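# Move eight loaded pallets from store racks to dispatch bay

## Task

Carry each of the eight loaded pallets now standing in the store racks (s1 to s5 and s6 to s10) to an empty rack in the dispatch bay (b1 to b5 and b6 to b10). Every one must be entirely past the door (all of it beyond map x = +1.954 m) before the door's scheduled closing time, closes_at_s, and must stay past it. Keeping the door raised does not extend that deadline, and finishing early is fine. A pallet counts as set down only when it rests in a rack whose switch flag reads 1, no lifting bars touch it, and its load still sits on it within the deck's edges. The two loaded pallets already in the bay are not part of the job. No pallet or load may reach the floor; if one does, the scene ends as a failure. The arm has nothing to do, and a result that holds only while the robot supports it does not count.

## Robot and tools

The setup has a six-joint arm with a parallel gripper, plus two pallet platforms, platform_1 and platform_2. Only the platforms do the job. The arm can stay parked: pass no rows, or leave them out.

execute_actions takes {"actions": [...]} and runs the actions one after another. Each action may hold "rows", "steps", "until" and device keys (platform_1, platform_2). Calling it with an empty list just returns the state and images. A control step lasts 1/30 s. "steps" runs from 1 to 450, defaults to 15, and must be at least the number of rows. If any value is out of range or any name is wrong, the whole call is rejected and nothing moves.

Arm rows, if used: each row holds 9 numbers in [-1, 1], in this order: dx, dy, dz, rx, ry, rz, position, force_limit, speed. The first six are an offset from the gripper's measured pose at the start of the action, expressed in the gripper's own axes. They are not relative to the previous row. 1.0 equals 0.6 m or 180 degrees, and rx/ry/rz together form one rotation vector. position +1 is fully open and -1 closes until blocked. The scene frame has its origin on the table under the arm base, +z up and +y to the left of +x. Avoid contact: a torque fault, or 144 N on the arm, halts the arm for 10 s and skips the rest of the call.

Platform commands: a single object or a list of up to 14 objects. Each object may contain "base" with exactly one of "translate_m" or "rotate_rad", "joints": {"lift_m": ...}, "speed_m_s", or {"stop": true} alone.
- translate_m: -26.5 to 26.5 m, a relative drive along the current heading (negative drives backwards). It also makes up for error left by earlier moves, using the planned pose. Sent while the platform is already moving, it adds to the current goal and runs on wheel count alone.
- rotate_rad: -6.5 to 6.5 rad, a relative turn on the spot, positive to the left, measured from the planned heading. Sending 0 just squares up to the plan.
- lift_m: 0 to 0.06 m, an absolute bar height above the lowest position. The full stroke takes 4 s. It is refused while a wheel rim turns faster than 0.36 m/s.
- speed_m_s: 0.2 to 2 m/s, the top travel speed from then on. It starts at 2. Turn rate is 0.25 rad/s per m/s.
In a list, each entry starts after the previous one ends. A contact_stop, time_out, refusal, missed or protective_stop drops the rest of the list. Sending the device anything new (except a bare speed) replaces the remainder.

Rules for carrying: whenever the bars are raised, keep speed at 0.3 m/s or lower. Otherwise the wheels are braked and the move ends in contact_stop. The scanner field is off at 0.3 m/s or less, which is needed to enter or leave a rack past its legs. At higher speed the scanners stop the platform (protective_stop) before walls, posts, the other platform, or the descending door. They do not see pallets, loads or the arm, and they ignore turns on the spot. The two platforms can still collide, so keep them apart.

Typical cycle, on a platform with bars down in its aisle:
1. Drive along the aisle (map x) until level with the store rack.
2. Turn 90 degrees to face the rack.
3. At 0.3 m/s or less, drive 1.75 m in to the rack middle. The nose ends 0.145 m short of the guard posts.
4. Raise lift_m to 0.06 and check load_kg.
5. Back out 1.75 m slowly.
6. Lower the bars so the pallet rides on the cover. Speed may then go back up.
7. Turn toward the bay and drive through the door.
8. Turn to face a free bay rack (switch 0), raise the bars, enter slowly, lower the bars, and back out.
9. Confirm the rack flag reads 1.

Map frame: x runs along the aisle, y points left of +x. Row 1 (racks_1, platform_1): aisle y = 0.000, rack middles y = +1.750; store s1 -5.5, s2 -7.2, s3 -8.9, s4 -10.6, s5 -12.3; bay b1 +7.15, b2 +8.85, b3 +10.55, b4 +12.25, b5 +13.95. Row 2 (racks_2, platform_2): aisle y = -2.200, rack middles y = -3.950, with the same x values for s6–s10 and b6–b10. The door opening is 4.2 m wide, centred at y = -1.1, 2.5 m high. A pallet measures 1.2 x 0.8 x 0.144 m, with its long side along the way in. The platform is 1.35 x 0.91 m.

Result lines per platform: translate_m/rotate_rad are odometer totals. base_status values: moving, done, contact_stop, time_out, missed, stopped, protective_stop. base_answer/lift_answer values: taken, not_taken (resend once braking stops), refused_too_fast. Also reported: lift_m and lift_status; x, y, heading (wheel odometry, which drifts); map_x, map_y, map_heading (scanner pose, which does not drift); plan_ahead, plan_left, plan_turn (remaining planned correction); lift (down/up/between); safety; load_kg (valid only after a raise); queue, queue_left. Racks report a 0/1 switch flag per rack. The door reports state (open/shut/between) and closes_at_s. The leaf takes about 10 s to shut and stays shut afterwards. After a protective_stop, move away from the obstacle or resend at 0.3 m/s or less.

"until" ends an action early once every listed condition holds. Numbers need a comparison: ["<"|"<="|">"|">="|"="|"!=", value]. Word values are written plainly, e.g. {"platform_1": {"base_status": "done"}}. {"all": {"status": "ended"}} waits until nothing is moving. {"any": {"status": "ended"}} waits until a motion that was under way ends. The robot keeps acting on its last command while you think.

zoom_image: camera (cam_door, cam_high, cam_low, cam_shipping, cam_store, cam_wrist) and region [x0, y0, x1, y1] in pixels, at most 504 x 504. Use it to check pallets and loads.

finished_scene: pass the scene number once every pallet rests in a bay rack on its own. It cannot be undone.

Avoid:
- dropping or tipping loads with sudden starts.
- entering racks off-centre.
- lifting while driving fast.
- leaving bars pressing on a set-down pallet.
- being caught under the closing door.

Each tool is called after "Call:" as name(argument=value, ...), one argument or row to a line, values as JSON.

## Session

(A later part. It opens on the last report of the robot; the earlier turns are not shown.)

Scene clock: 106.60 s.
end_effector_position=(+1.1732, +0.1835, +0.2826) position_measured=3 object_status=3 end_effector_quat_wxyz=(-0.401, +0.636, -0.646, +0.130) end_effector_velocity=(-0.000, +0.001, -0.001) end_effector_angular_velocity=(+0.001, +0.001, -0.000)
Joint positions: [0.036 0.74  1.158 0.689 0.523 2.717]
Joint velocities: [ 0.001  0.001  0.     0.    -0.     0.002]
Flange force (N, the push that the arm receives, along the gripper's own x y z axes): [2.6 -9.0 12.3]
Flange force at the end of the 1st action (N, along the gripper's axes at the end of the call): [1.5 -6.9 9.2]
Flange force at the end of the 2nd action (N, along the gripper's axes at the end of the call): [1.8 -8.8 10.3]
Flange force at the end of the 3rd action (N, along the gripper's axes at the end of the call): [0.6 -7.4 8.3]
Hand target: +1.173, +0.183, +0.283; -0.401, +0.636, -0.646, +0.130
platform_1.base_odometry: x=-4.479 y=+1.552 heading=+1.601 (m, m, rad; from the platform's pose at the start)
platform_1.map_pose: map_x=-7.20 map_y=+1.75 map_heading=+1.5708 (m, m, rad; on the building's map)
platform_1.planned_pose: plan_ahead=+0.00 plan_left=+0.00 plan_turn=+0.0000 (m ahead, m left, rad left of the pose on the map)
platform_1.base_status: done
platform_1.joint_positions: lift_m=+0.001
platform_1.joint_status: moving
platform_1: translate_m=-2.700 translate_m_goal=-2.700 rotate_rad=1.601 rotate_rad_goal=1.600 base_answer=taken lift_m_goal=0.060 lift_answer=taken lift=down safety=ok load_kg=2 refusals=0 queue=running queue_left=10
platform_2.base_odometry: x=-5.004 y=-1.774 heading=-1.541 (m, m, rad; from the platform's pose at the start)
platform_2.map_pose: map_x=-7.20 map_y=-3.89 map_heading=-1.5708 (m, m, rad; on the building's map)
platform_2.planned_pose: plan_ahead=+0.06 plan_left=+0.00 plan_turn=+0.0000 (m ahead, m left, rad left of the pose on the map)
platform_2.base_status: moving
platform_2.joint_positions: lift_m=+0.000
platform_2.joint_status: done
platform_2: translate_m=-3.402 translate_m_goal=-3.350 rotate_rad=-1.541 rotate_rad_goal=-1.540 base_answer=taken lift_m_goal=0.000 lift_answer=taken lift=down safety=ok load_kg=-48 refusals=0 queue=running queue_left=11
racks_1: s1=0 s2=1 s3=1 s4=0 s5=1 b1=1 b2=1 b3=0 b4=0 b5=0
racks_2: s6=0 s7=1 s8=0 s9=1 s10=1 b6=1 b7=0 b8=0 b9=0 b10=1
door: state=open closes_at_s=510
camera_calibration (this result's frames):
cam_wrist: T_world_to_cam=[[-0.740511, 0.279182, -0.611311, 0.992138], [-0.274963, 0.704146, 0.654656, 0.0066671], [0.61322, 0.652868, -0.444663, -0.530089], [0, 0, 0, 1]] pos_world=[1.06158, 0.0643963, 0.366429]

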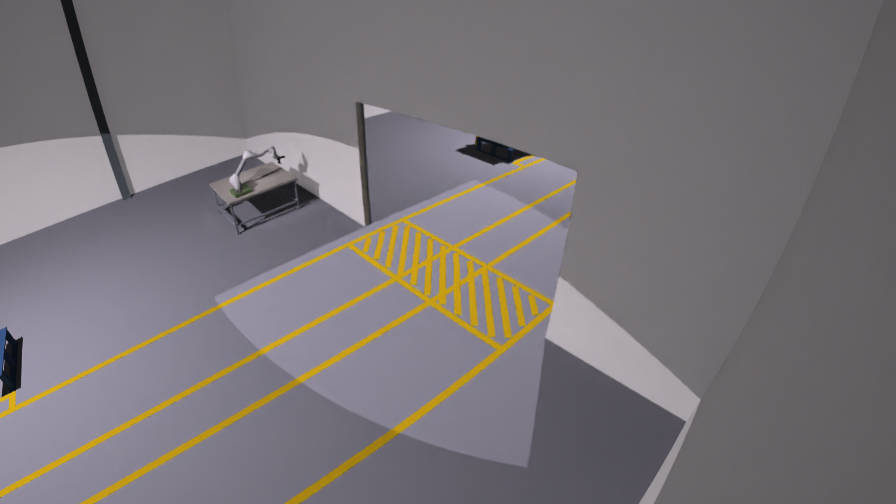

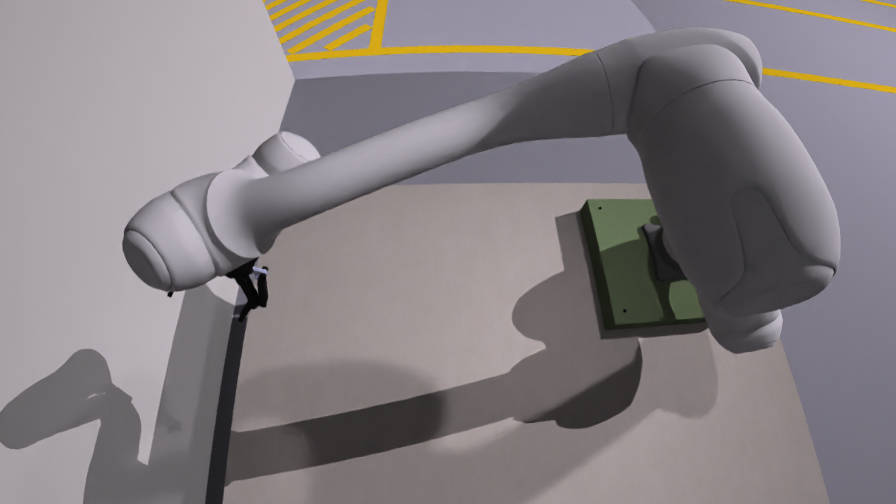

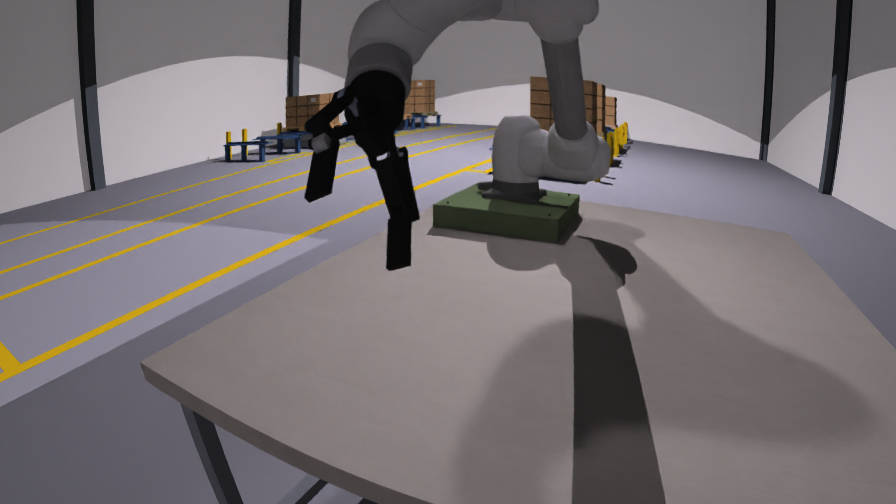

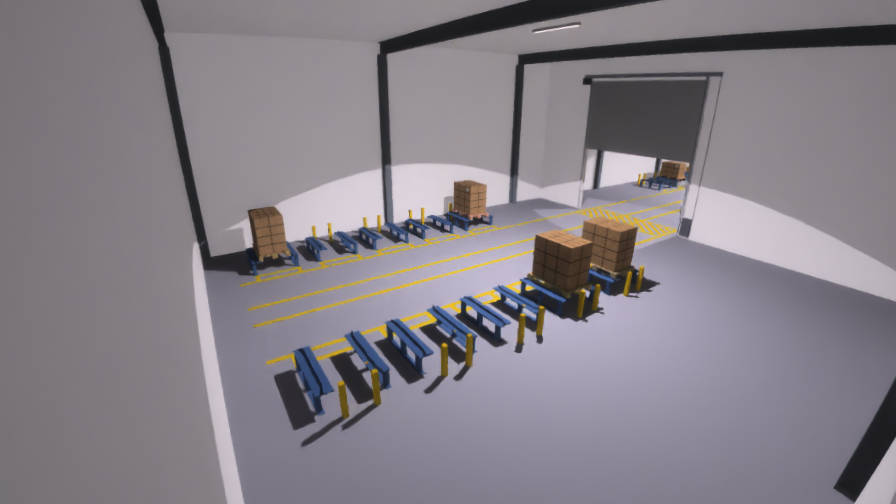

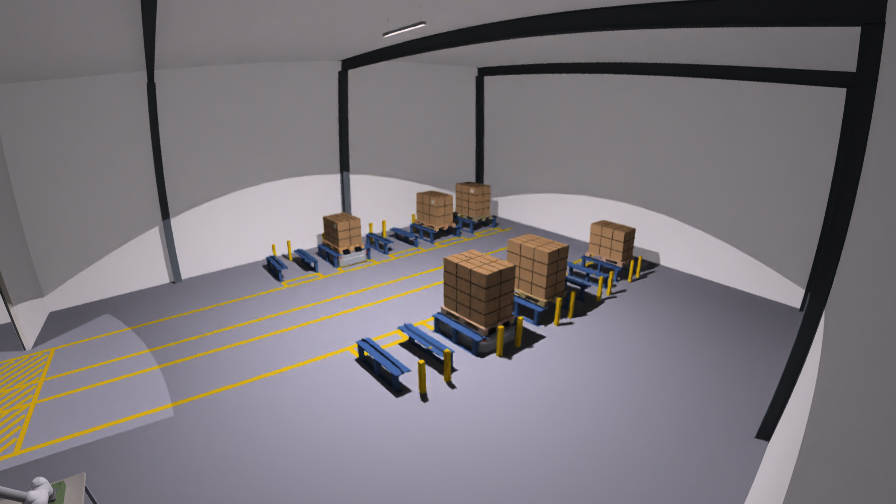

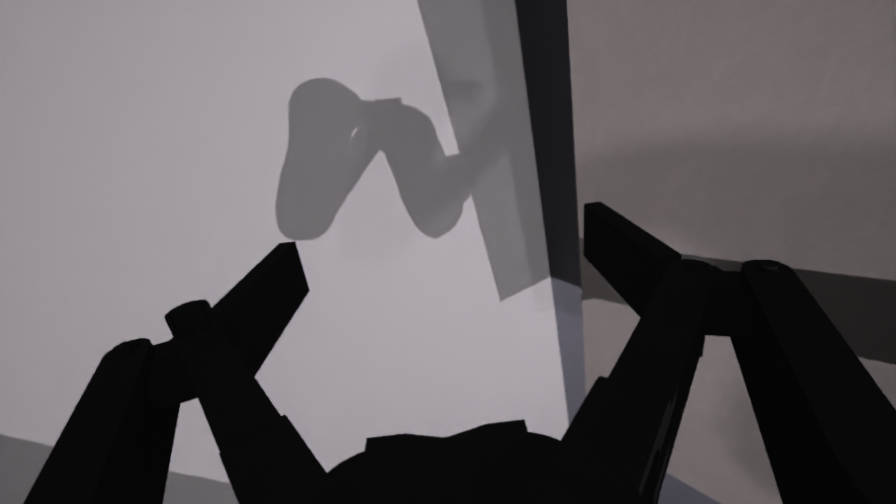

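Call:
execute_actions(
  actions=[
    {"steps":450},
    {"steps":450},
    {"steps":450},
    {"steps":450},
  ],
)

Call:
execute_actions(
  actions=[
    {"steps":450,"until":{"platform_2":{"queue":["!=","running"]}}},
    {"platform_2":[{"base":{"translate_m":1.75},"speed_m_s":0.3},{"joints":{"lift_m":0.06}},{"base":{"translate_m":-1.75}},{"base":{"rotate_rad":1.5708},"joints":{"lift_m":0},"speed_m_s":2},{"base":{"translate_m":21.15}},{"base":{"rotate_rad":-1.5708},"joints":{"lift_m":0.06}},{"base":{"translate_m":1.75},"speed_m_s":0.3},{"joints":{"lift_m":0}},{"base":{"translate_m":-1.75}},{"base":{"rotate_rad":1.5708},"speed_m_s":2},{"base":{"translate_m":-22.85}},{"base":{"rotate_rad":-1.5708}}],"steps":450,"until":{"platform_1":{"queue":["!=","running"]}}},
    {"platform_1":[{"base":{"translate_m":1.75},"speed_m_s":0.3},{"joints":{"lift_m":0.06}},{"base":{"translate_m":-1.75}},{"base":{"rotate_rad":-1.5708},"joints":{"lift_m":0},"speed_m_s":2},{"base":{"translate_m":21.15}},{"base":{"rotate_rad":1.5708},"joints":{"lift_m":0.06}},{"base":{"translate_m":1.75},"speed_m_s":0.3},{"joints":{"lift_m":0}},{"base":{"translate_m":-1.75}},{"base":{"rotate_rad":-1.5708},"speed_m_s":2},{"base":{"translate_m":-24.55}},{"base":{"rotate_rad":1.5708}}],"steps":300},
  ],
)

Scene clock: 174.87 s.
end_effector_position=(+1.1732, +0.1835, +0.2826) position_measured=3 object_status=3 end_effector_quat_wxyz=(-0.401, +0.636, -0.646, +0.130) end_effector_velocity=(+0.000, -0.000, +0.002) end_effector_angular_velocity=(-0.000, -0.002, +0.000)
Joint positions: [0.036 0.74  1.158 0.689 0.523 2.717]
Joint velocities: [-0.    -0.001 -0.001  0.001 -0.    -0.001]
Flange force (N, the push that the arm receives, along the gripper's own x y z axes): [-0.5 -9.4 9.7]
Flange force at the end of the 1st action (N, along the gripper's axes at the end of the call): [0.6 -9.2 10.1]
Flange force at the end of the 2nd action (N, along the gripper's axes at the end of the call): [1.1 -7.8 10.7]
Flange force at the end of the 3rd action (N, along the gripper's axes at the end of the call): [0.1 -9.5 10.6]
Hand target: +1.173, +0.183, +0.283; -0.401, +0.636, -0.646, +0.130
platform_1.base_odometry: x=-4.842 y=-0.267 heading=+0.029 (m, m, rad; from the platform's pose at the start)
platform_1.map_pose: map_x=-7.68 map_y=+0.00 map_heading=+0.0000 (m, m, rad; on the building's map)
platform_1.planned_pose: plan_ahead=-1.22 plan_left=+0.00 plan_turn=+0.0000 (m ahead, m left, rad left of the pose on the map)
platform_1.base_status: moving
platform_1.joint_positions: lift_m=+0.000
platform_1.joint_status: done
platform_1: translate_m=-4.902 translate_m_goal=-6.139 rotate_rad=0.029 rotate_rad_goal=0.029 base_answer=taken lift_m_goal=0.000 lift_answer=taken lift=down safety=ok load_kg=-48 refusals=0 queue=running queue_left=1
platform_2.base_odometry: x=-6.054 y=-0.035 heading=+0.029 (m, m, rad; from the platform's pose at the start)
platform_2.map_pose: map_x=-8.26 map_y=-2.20 map_heading=+0.0000 (m, m, rad; on the building's map)
platform_2.planned_pose: plan_ahead=-2.34 plan_left=+0.00 plan_turn=+0.0000 (m ahead, m left, rad left of the pose on the map)
platform_2.base_status: moving
platform_2.joint_positions: lift_m=+0.000
platform_2.joint_status: done
platform_2: translate_m=-6.134 translate_m_goal=-8.461 rotate_rad=0.030 rotate_rad_goal=0.030 base_answer=taken lift_m_goal=0.000 lift_answer=taken lift=down safety=ok load_kg=-48 refusals=0 queue=running queue_left=1
racks_1: s1=0 s2=0 s3=1 s4=0 s5=1 b1=1 b2=1 b3=1 b4=0 b5=0
racks_2: s6=0 s7=0 s8=0 s9=1 s10=1 b6=1 b7=1 b8=0 b9=0 b10=1
door: state=open closes_at_s=510
camera_calibration (this result's frames):
cam_wrist: T_world_to_cam=[[-0.740511, 0.279182, -0.611311, 0.992137], [-0.274963, 0.704146, 0.654656, 0.0066669], [0.61322, 0.652868, -0.444663, -0.530089], [0, 0, 0, 1]] pos_world=[1.06158, 0.0643962, 0.366429]

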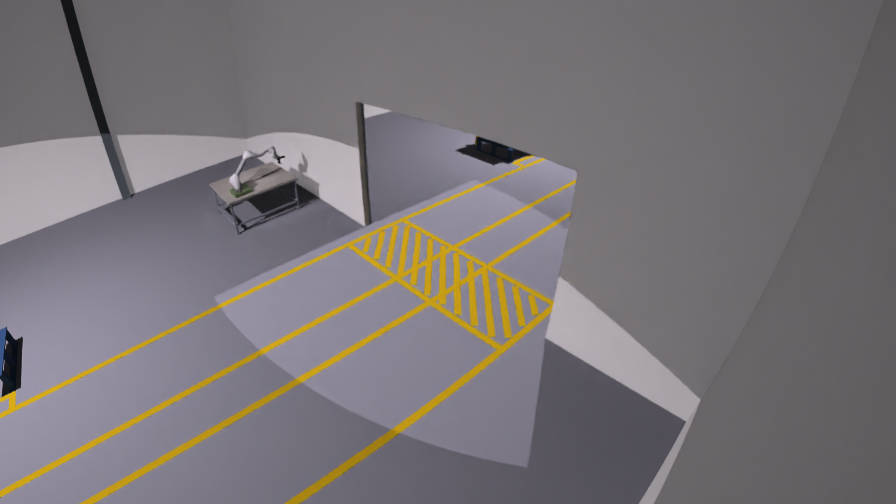

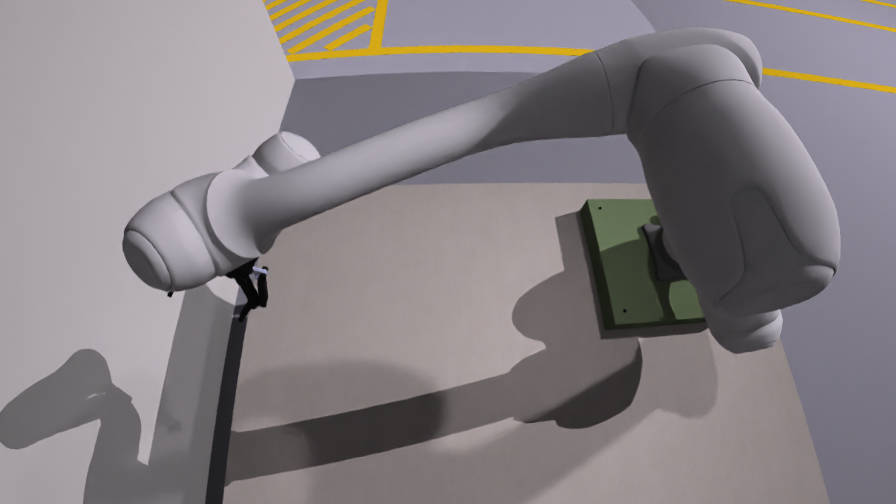

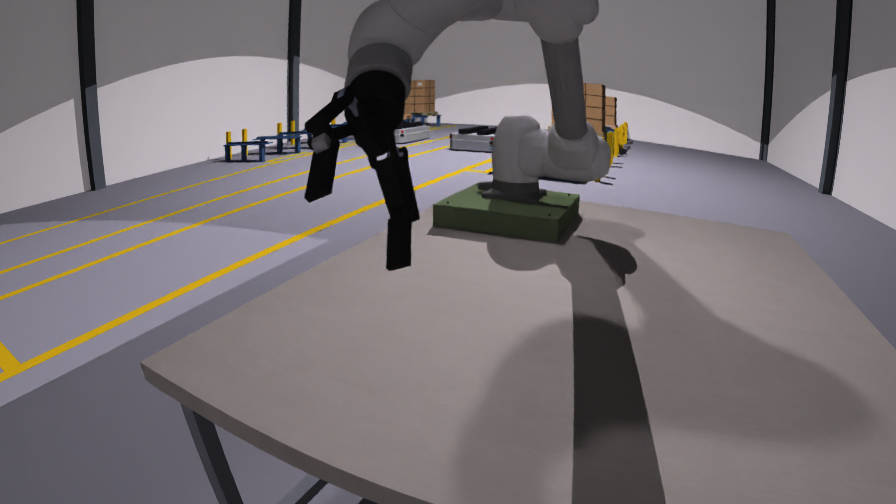

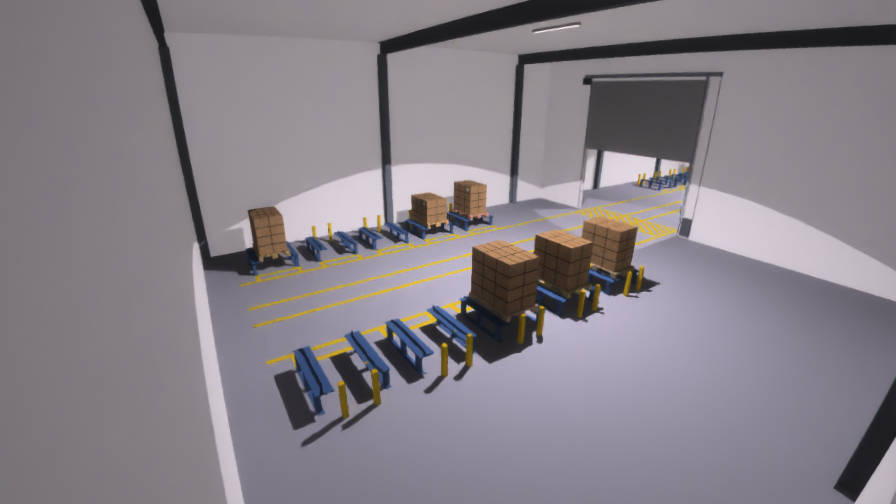

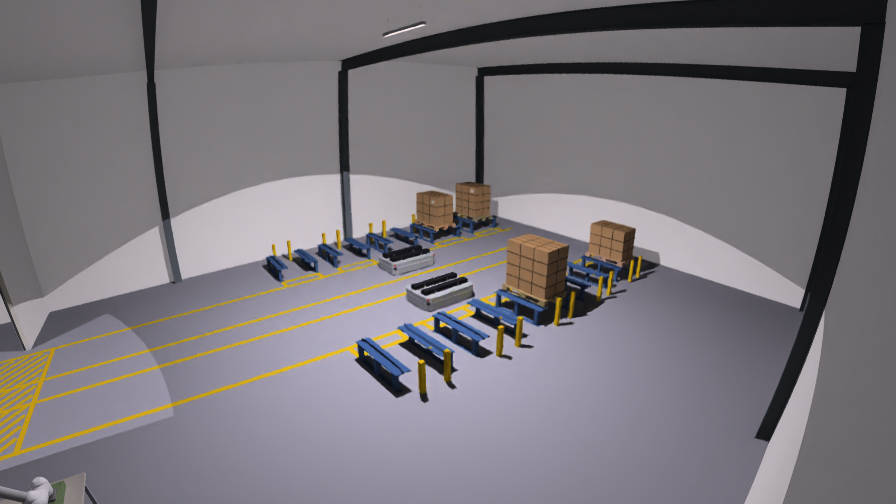

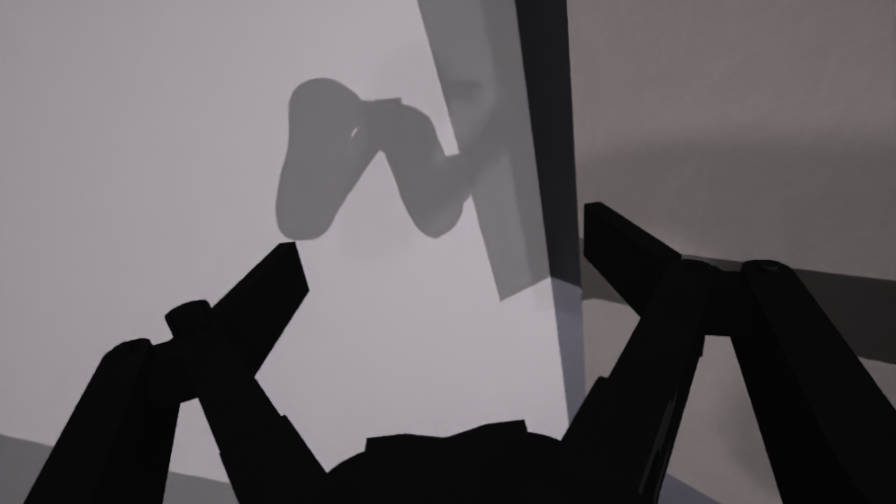

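Scene clock: 192.50 s.
end_effector_position=(+1.1732, +0.1835, +0.2826) position_measured=3 object_status=3 end_effector_quat_wxyz=(-0.401, +0.636, -0.646, +0.130) end_effector_velocity=(-0.000, -0.000, -0.001) end_effector_angular_velocity=(-0.001, +0.002, +0.000)
Joint positions: [0.036 0.74  1.158 0.689 0.523 2.717]
Joint velocities: [-0.     0.001  0.    -0.001  0.     0.001]
Flange force (N, the push that the arm receives, along the gripper's own x y z axes): [-0.4 -9.5 10.9]
Flange force at the end of the 1st action (N, along the gripper's axes at the end of the call): [0.7 -8.8 11.1]
Flange force at the end of the 2nd action (N, along the gripper's axes at the end of the call): [1.5 -8.2 8.9]
Hand target: +1.173, +0.183, +0.283; -0.401, +0.636, -0.646, +0.130
platform_1.base_odometry: x=-6.153 y=+1.445 heading=+1.603 (m, m, rad; from the platform's pose at the start)
platform_1.map_pose: map_x=-8.90 map_y=+1.75 map_heading=+1.5708 (m, m, rad; on the building's map)
platform_1.planned_pose: plan_ahead=+0.00 plan_left=+0.00 plan_turn=+0.0000 (m ahead, m left, rad left of the pose on the map)
platform_1.base_status: done
platform_1.joint_positions: lift_m=+0.050
platform_1.joint_status: moving
platform_1: translate_m=-4.379 translate_m_goal=-4.379 rotate_rad=1.603 rotate_rad_goal=1.603 base_answer=taken lift_m_goal=0.060 lift_answer=taken lift=between safety=ok load_kg=311 refusals=0 queue=running queue_left=10
platform_2.base_odometry: x=-8.384 y=-1.862 heading=-1.546 (m, m, rad; from the platform's pose at the start)
platform_2.map_pose: map_x=-10.60 map_y=-3.95 map_heading=-1.5708 (m, m, rad; on the building's map)
platform_2.planned_pose: plan_ahead=+0.00 plan_left=+0.00 plan_turn=+0.0000 (m ahead, m left, rad left of the pose on the map)
platform_2.base_status: done
platform_2.joint_positions: lift_m=+0.051
platform_2.joint_status: moving
platform_2: translate_m=-6.711 translate_m_goal=-6.711 rotate_rad=-1.546 rotate_rad_goal=-1.545 base_answer=taken lift_m_goal=0.060 lift_answer=taken lift=between safety=ok load_kg=281 refusals=0 queue=running queue_left=10
racks_1: s1=0 s2=0 s3=0 s4=0 s5=1 b1=1 b2=1 b3=1 b4=0 b5=0
racks_2: s6=0 s7=0 s8=0 s9=0 s10=1 b6=1 b7=1 b8=0 b9=0 b10=1
door: state=open closes_at_s=510
camera_calibration (this result's frames):
cam_wrist: T_world_to_cam=[[-0.740511, 0.279182, -0.61131, 0.992137], [-0.274963, 0.704146, 0.654656, 0.00666707], [0.61322, 0.652868, -0.444663, -0.530089], [0, 0, 0, 1]] pos_world=[1.06158, 0.0643962, 0.366428]

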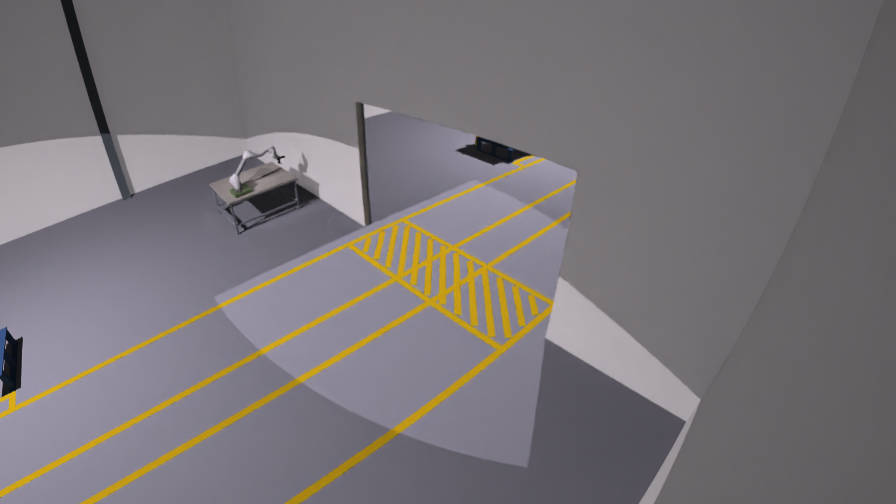

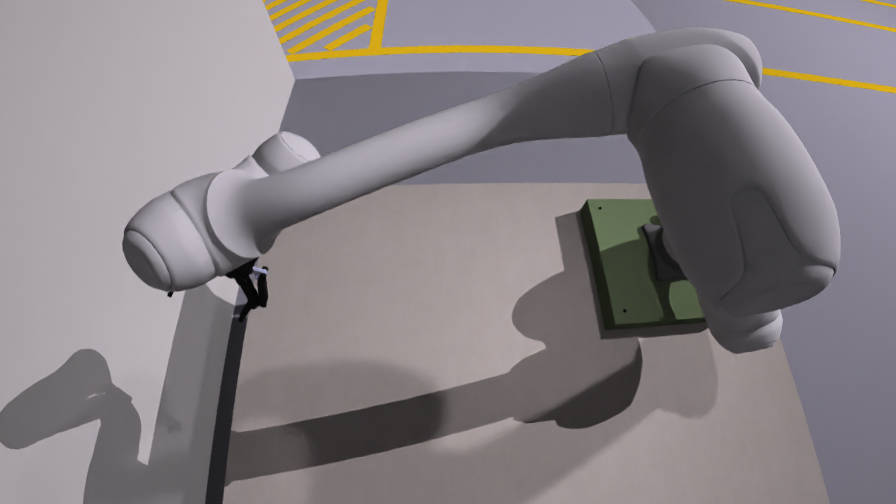

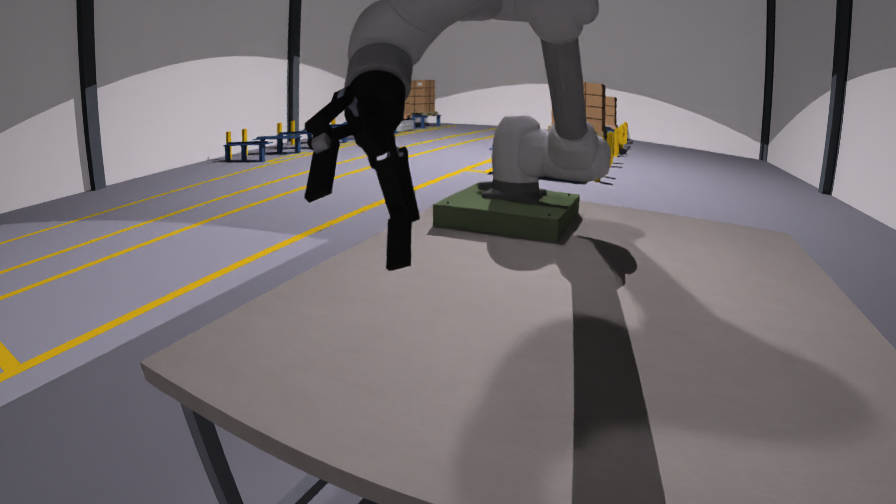

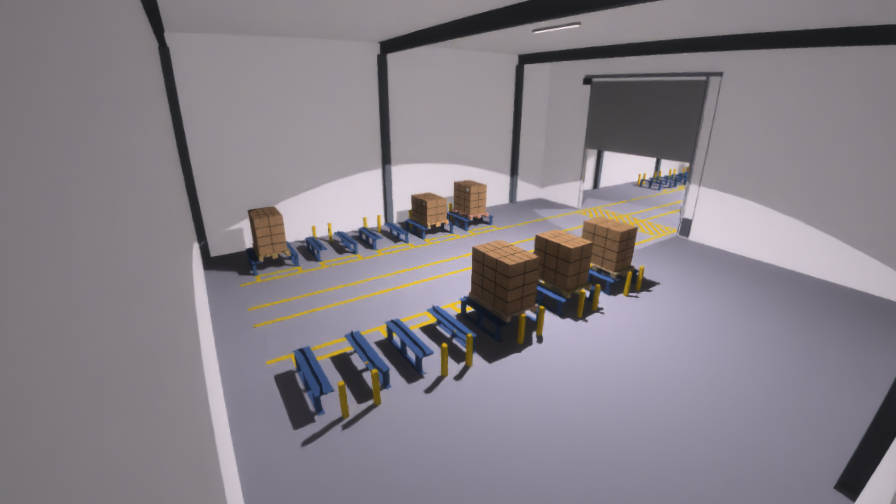

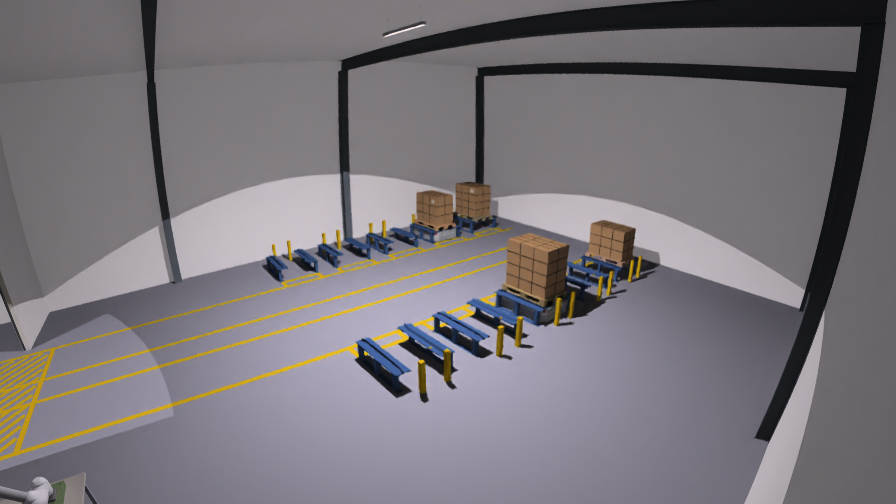

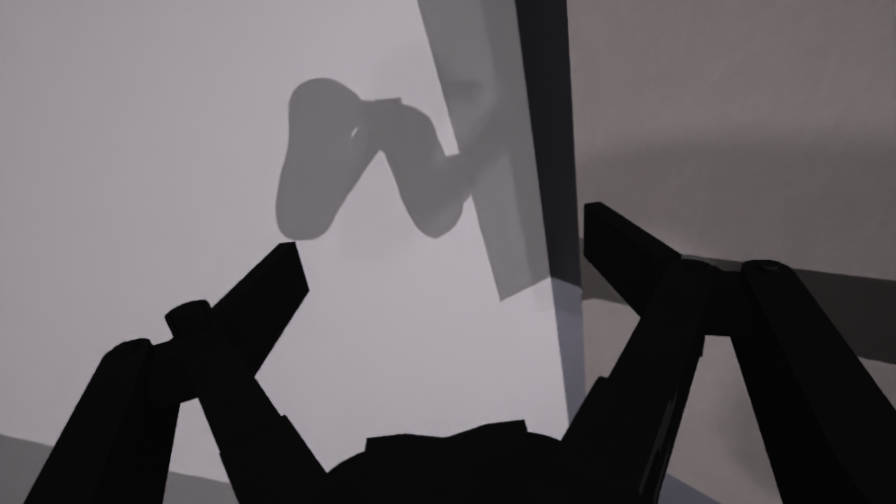

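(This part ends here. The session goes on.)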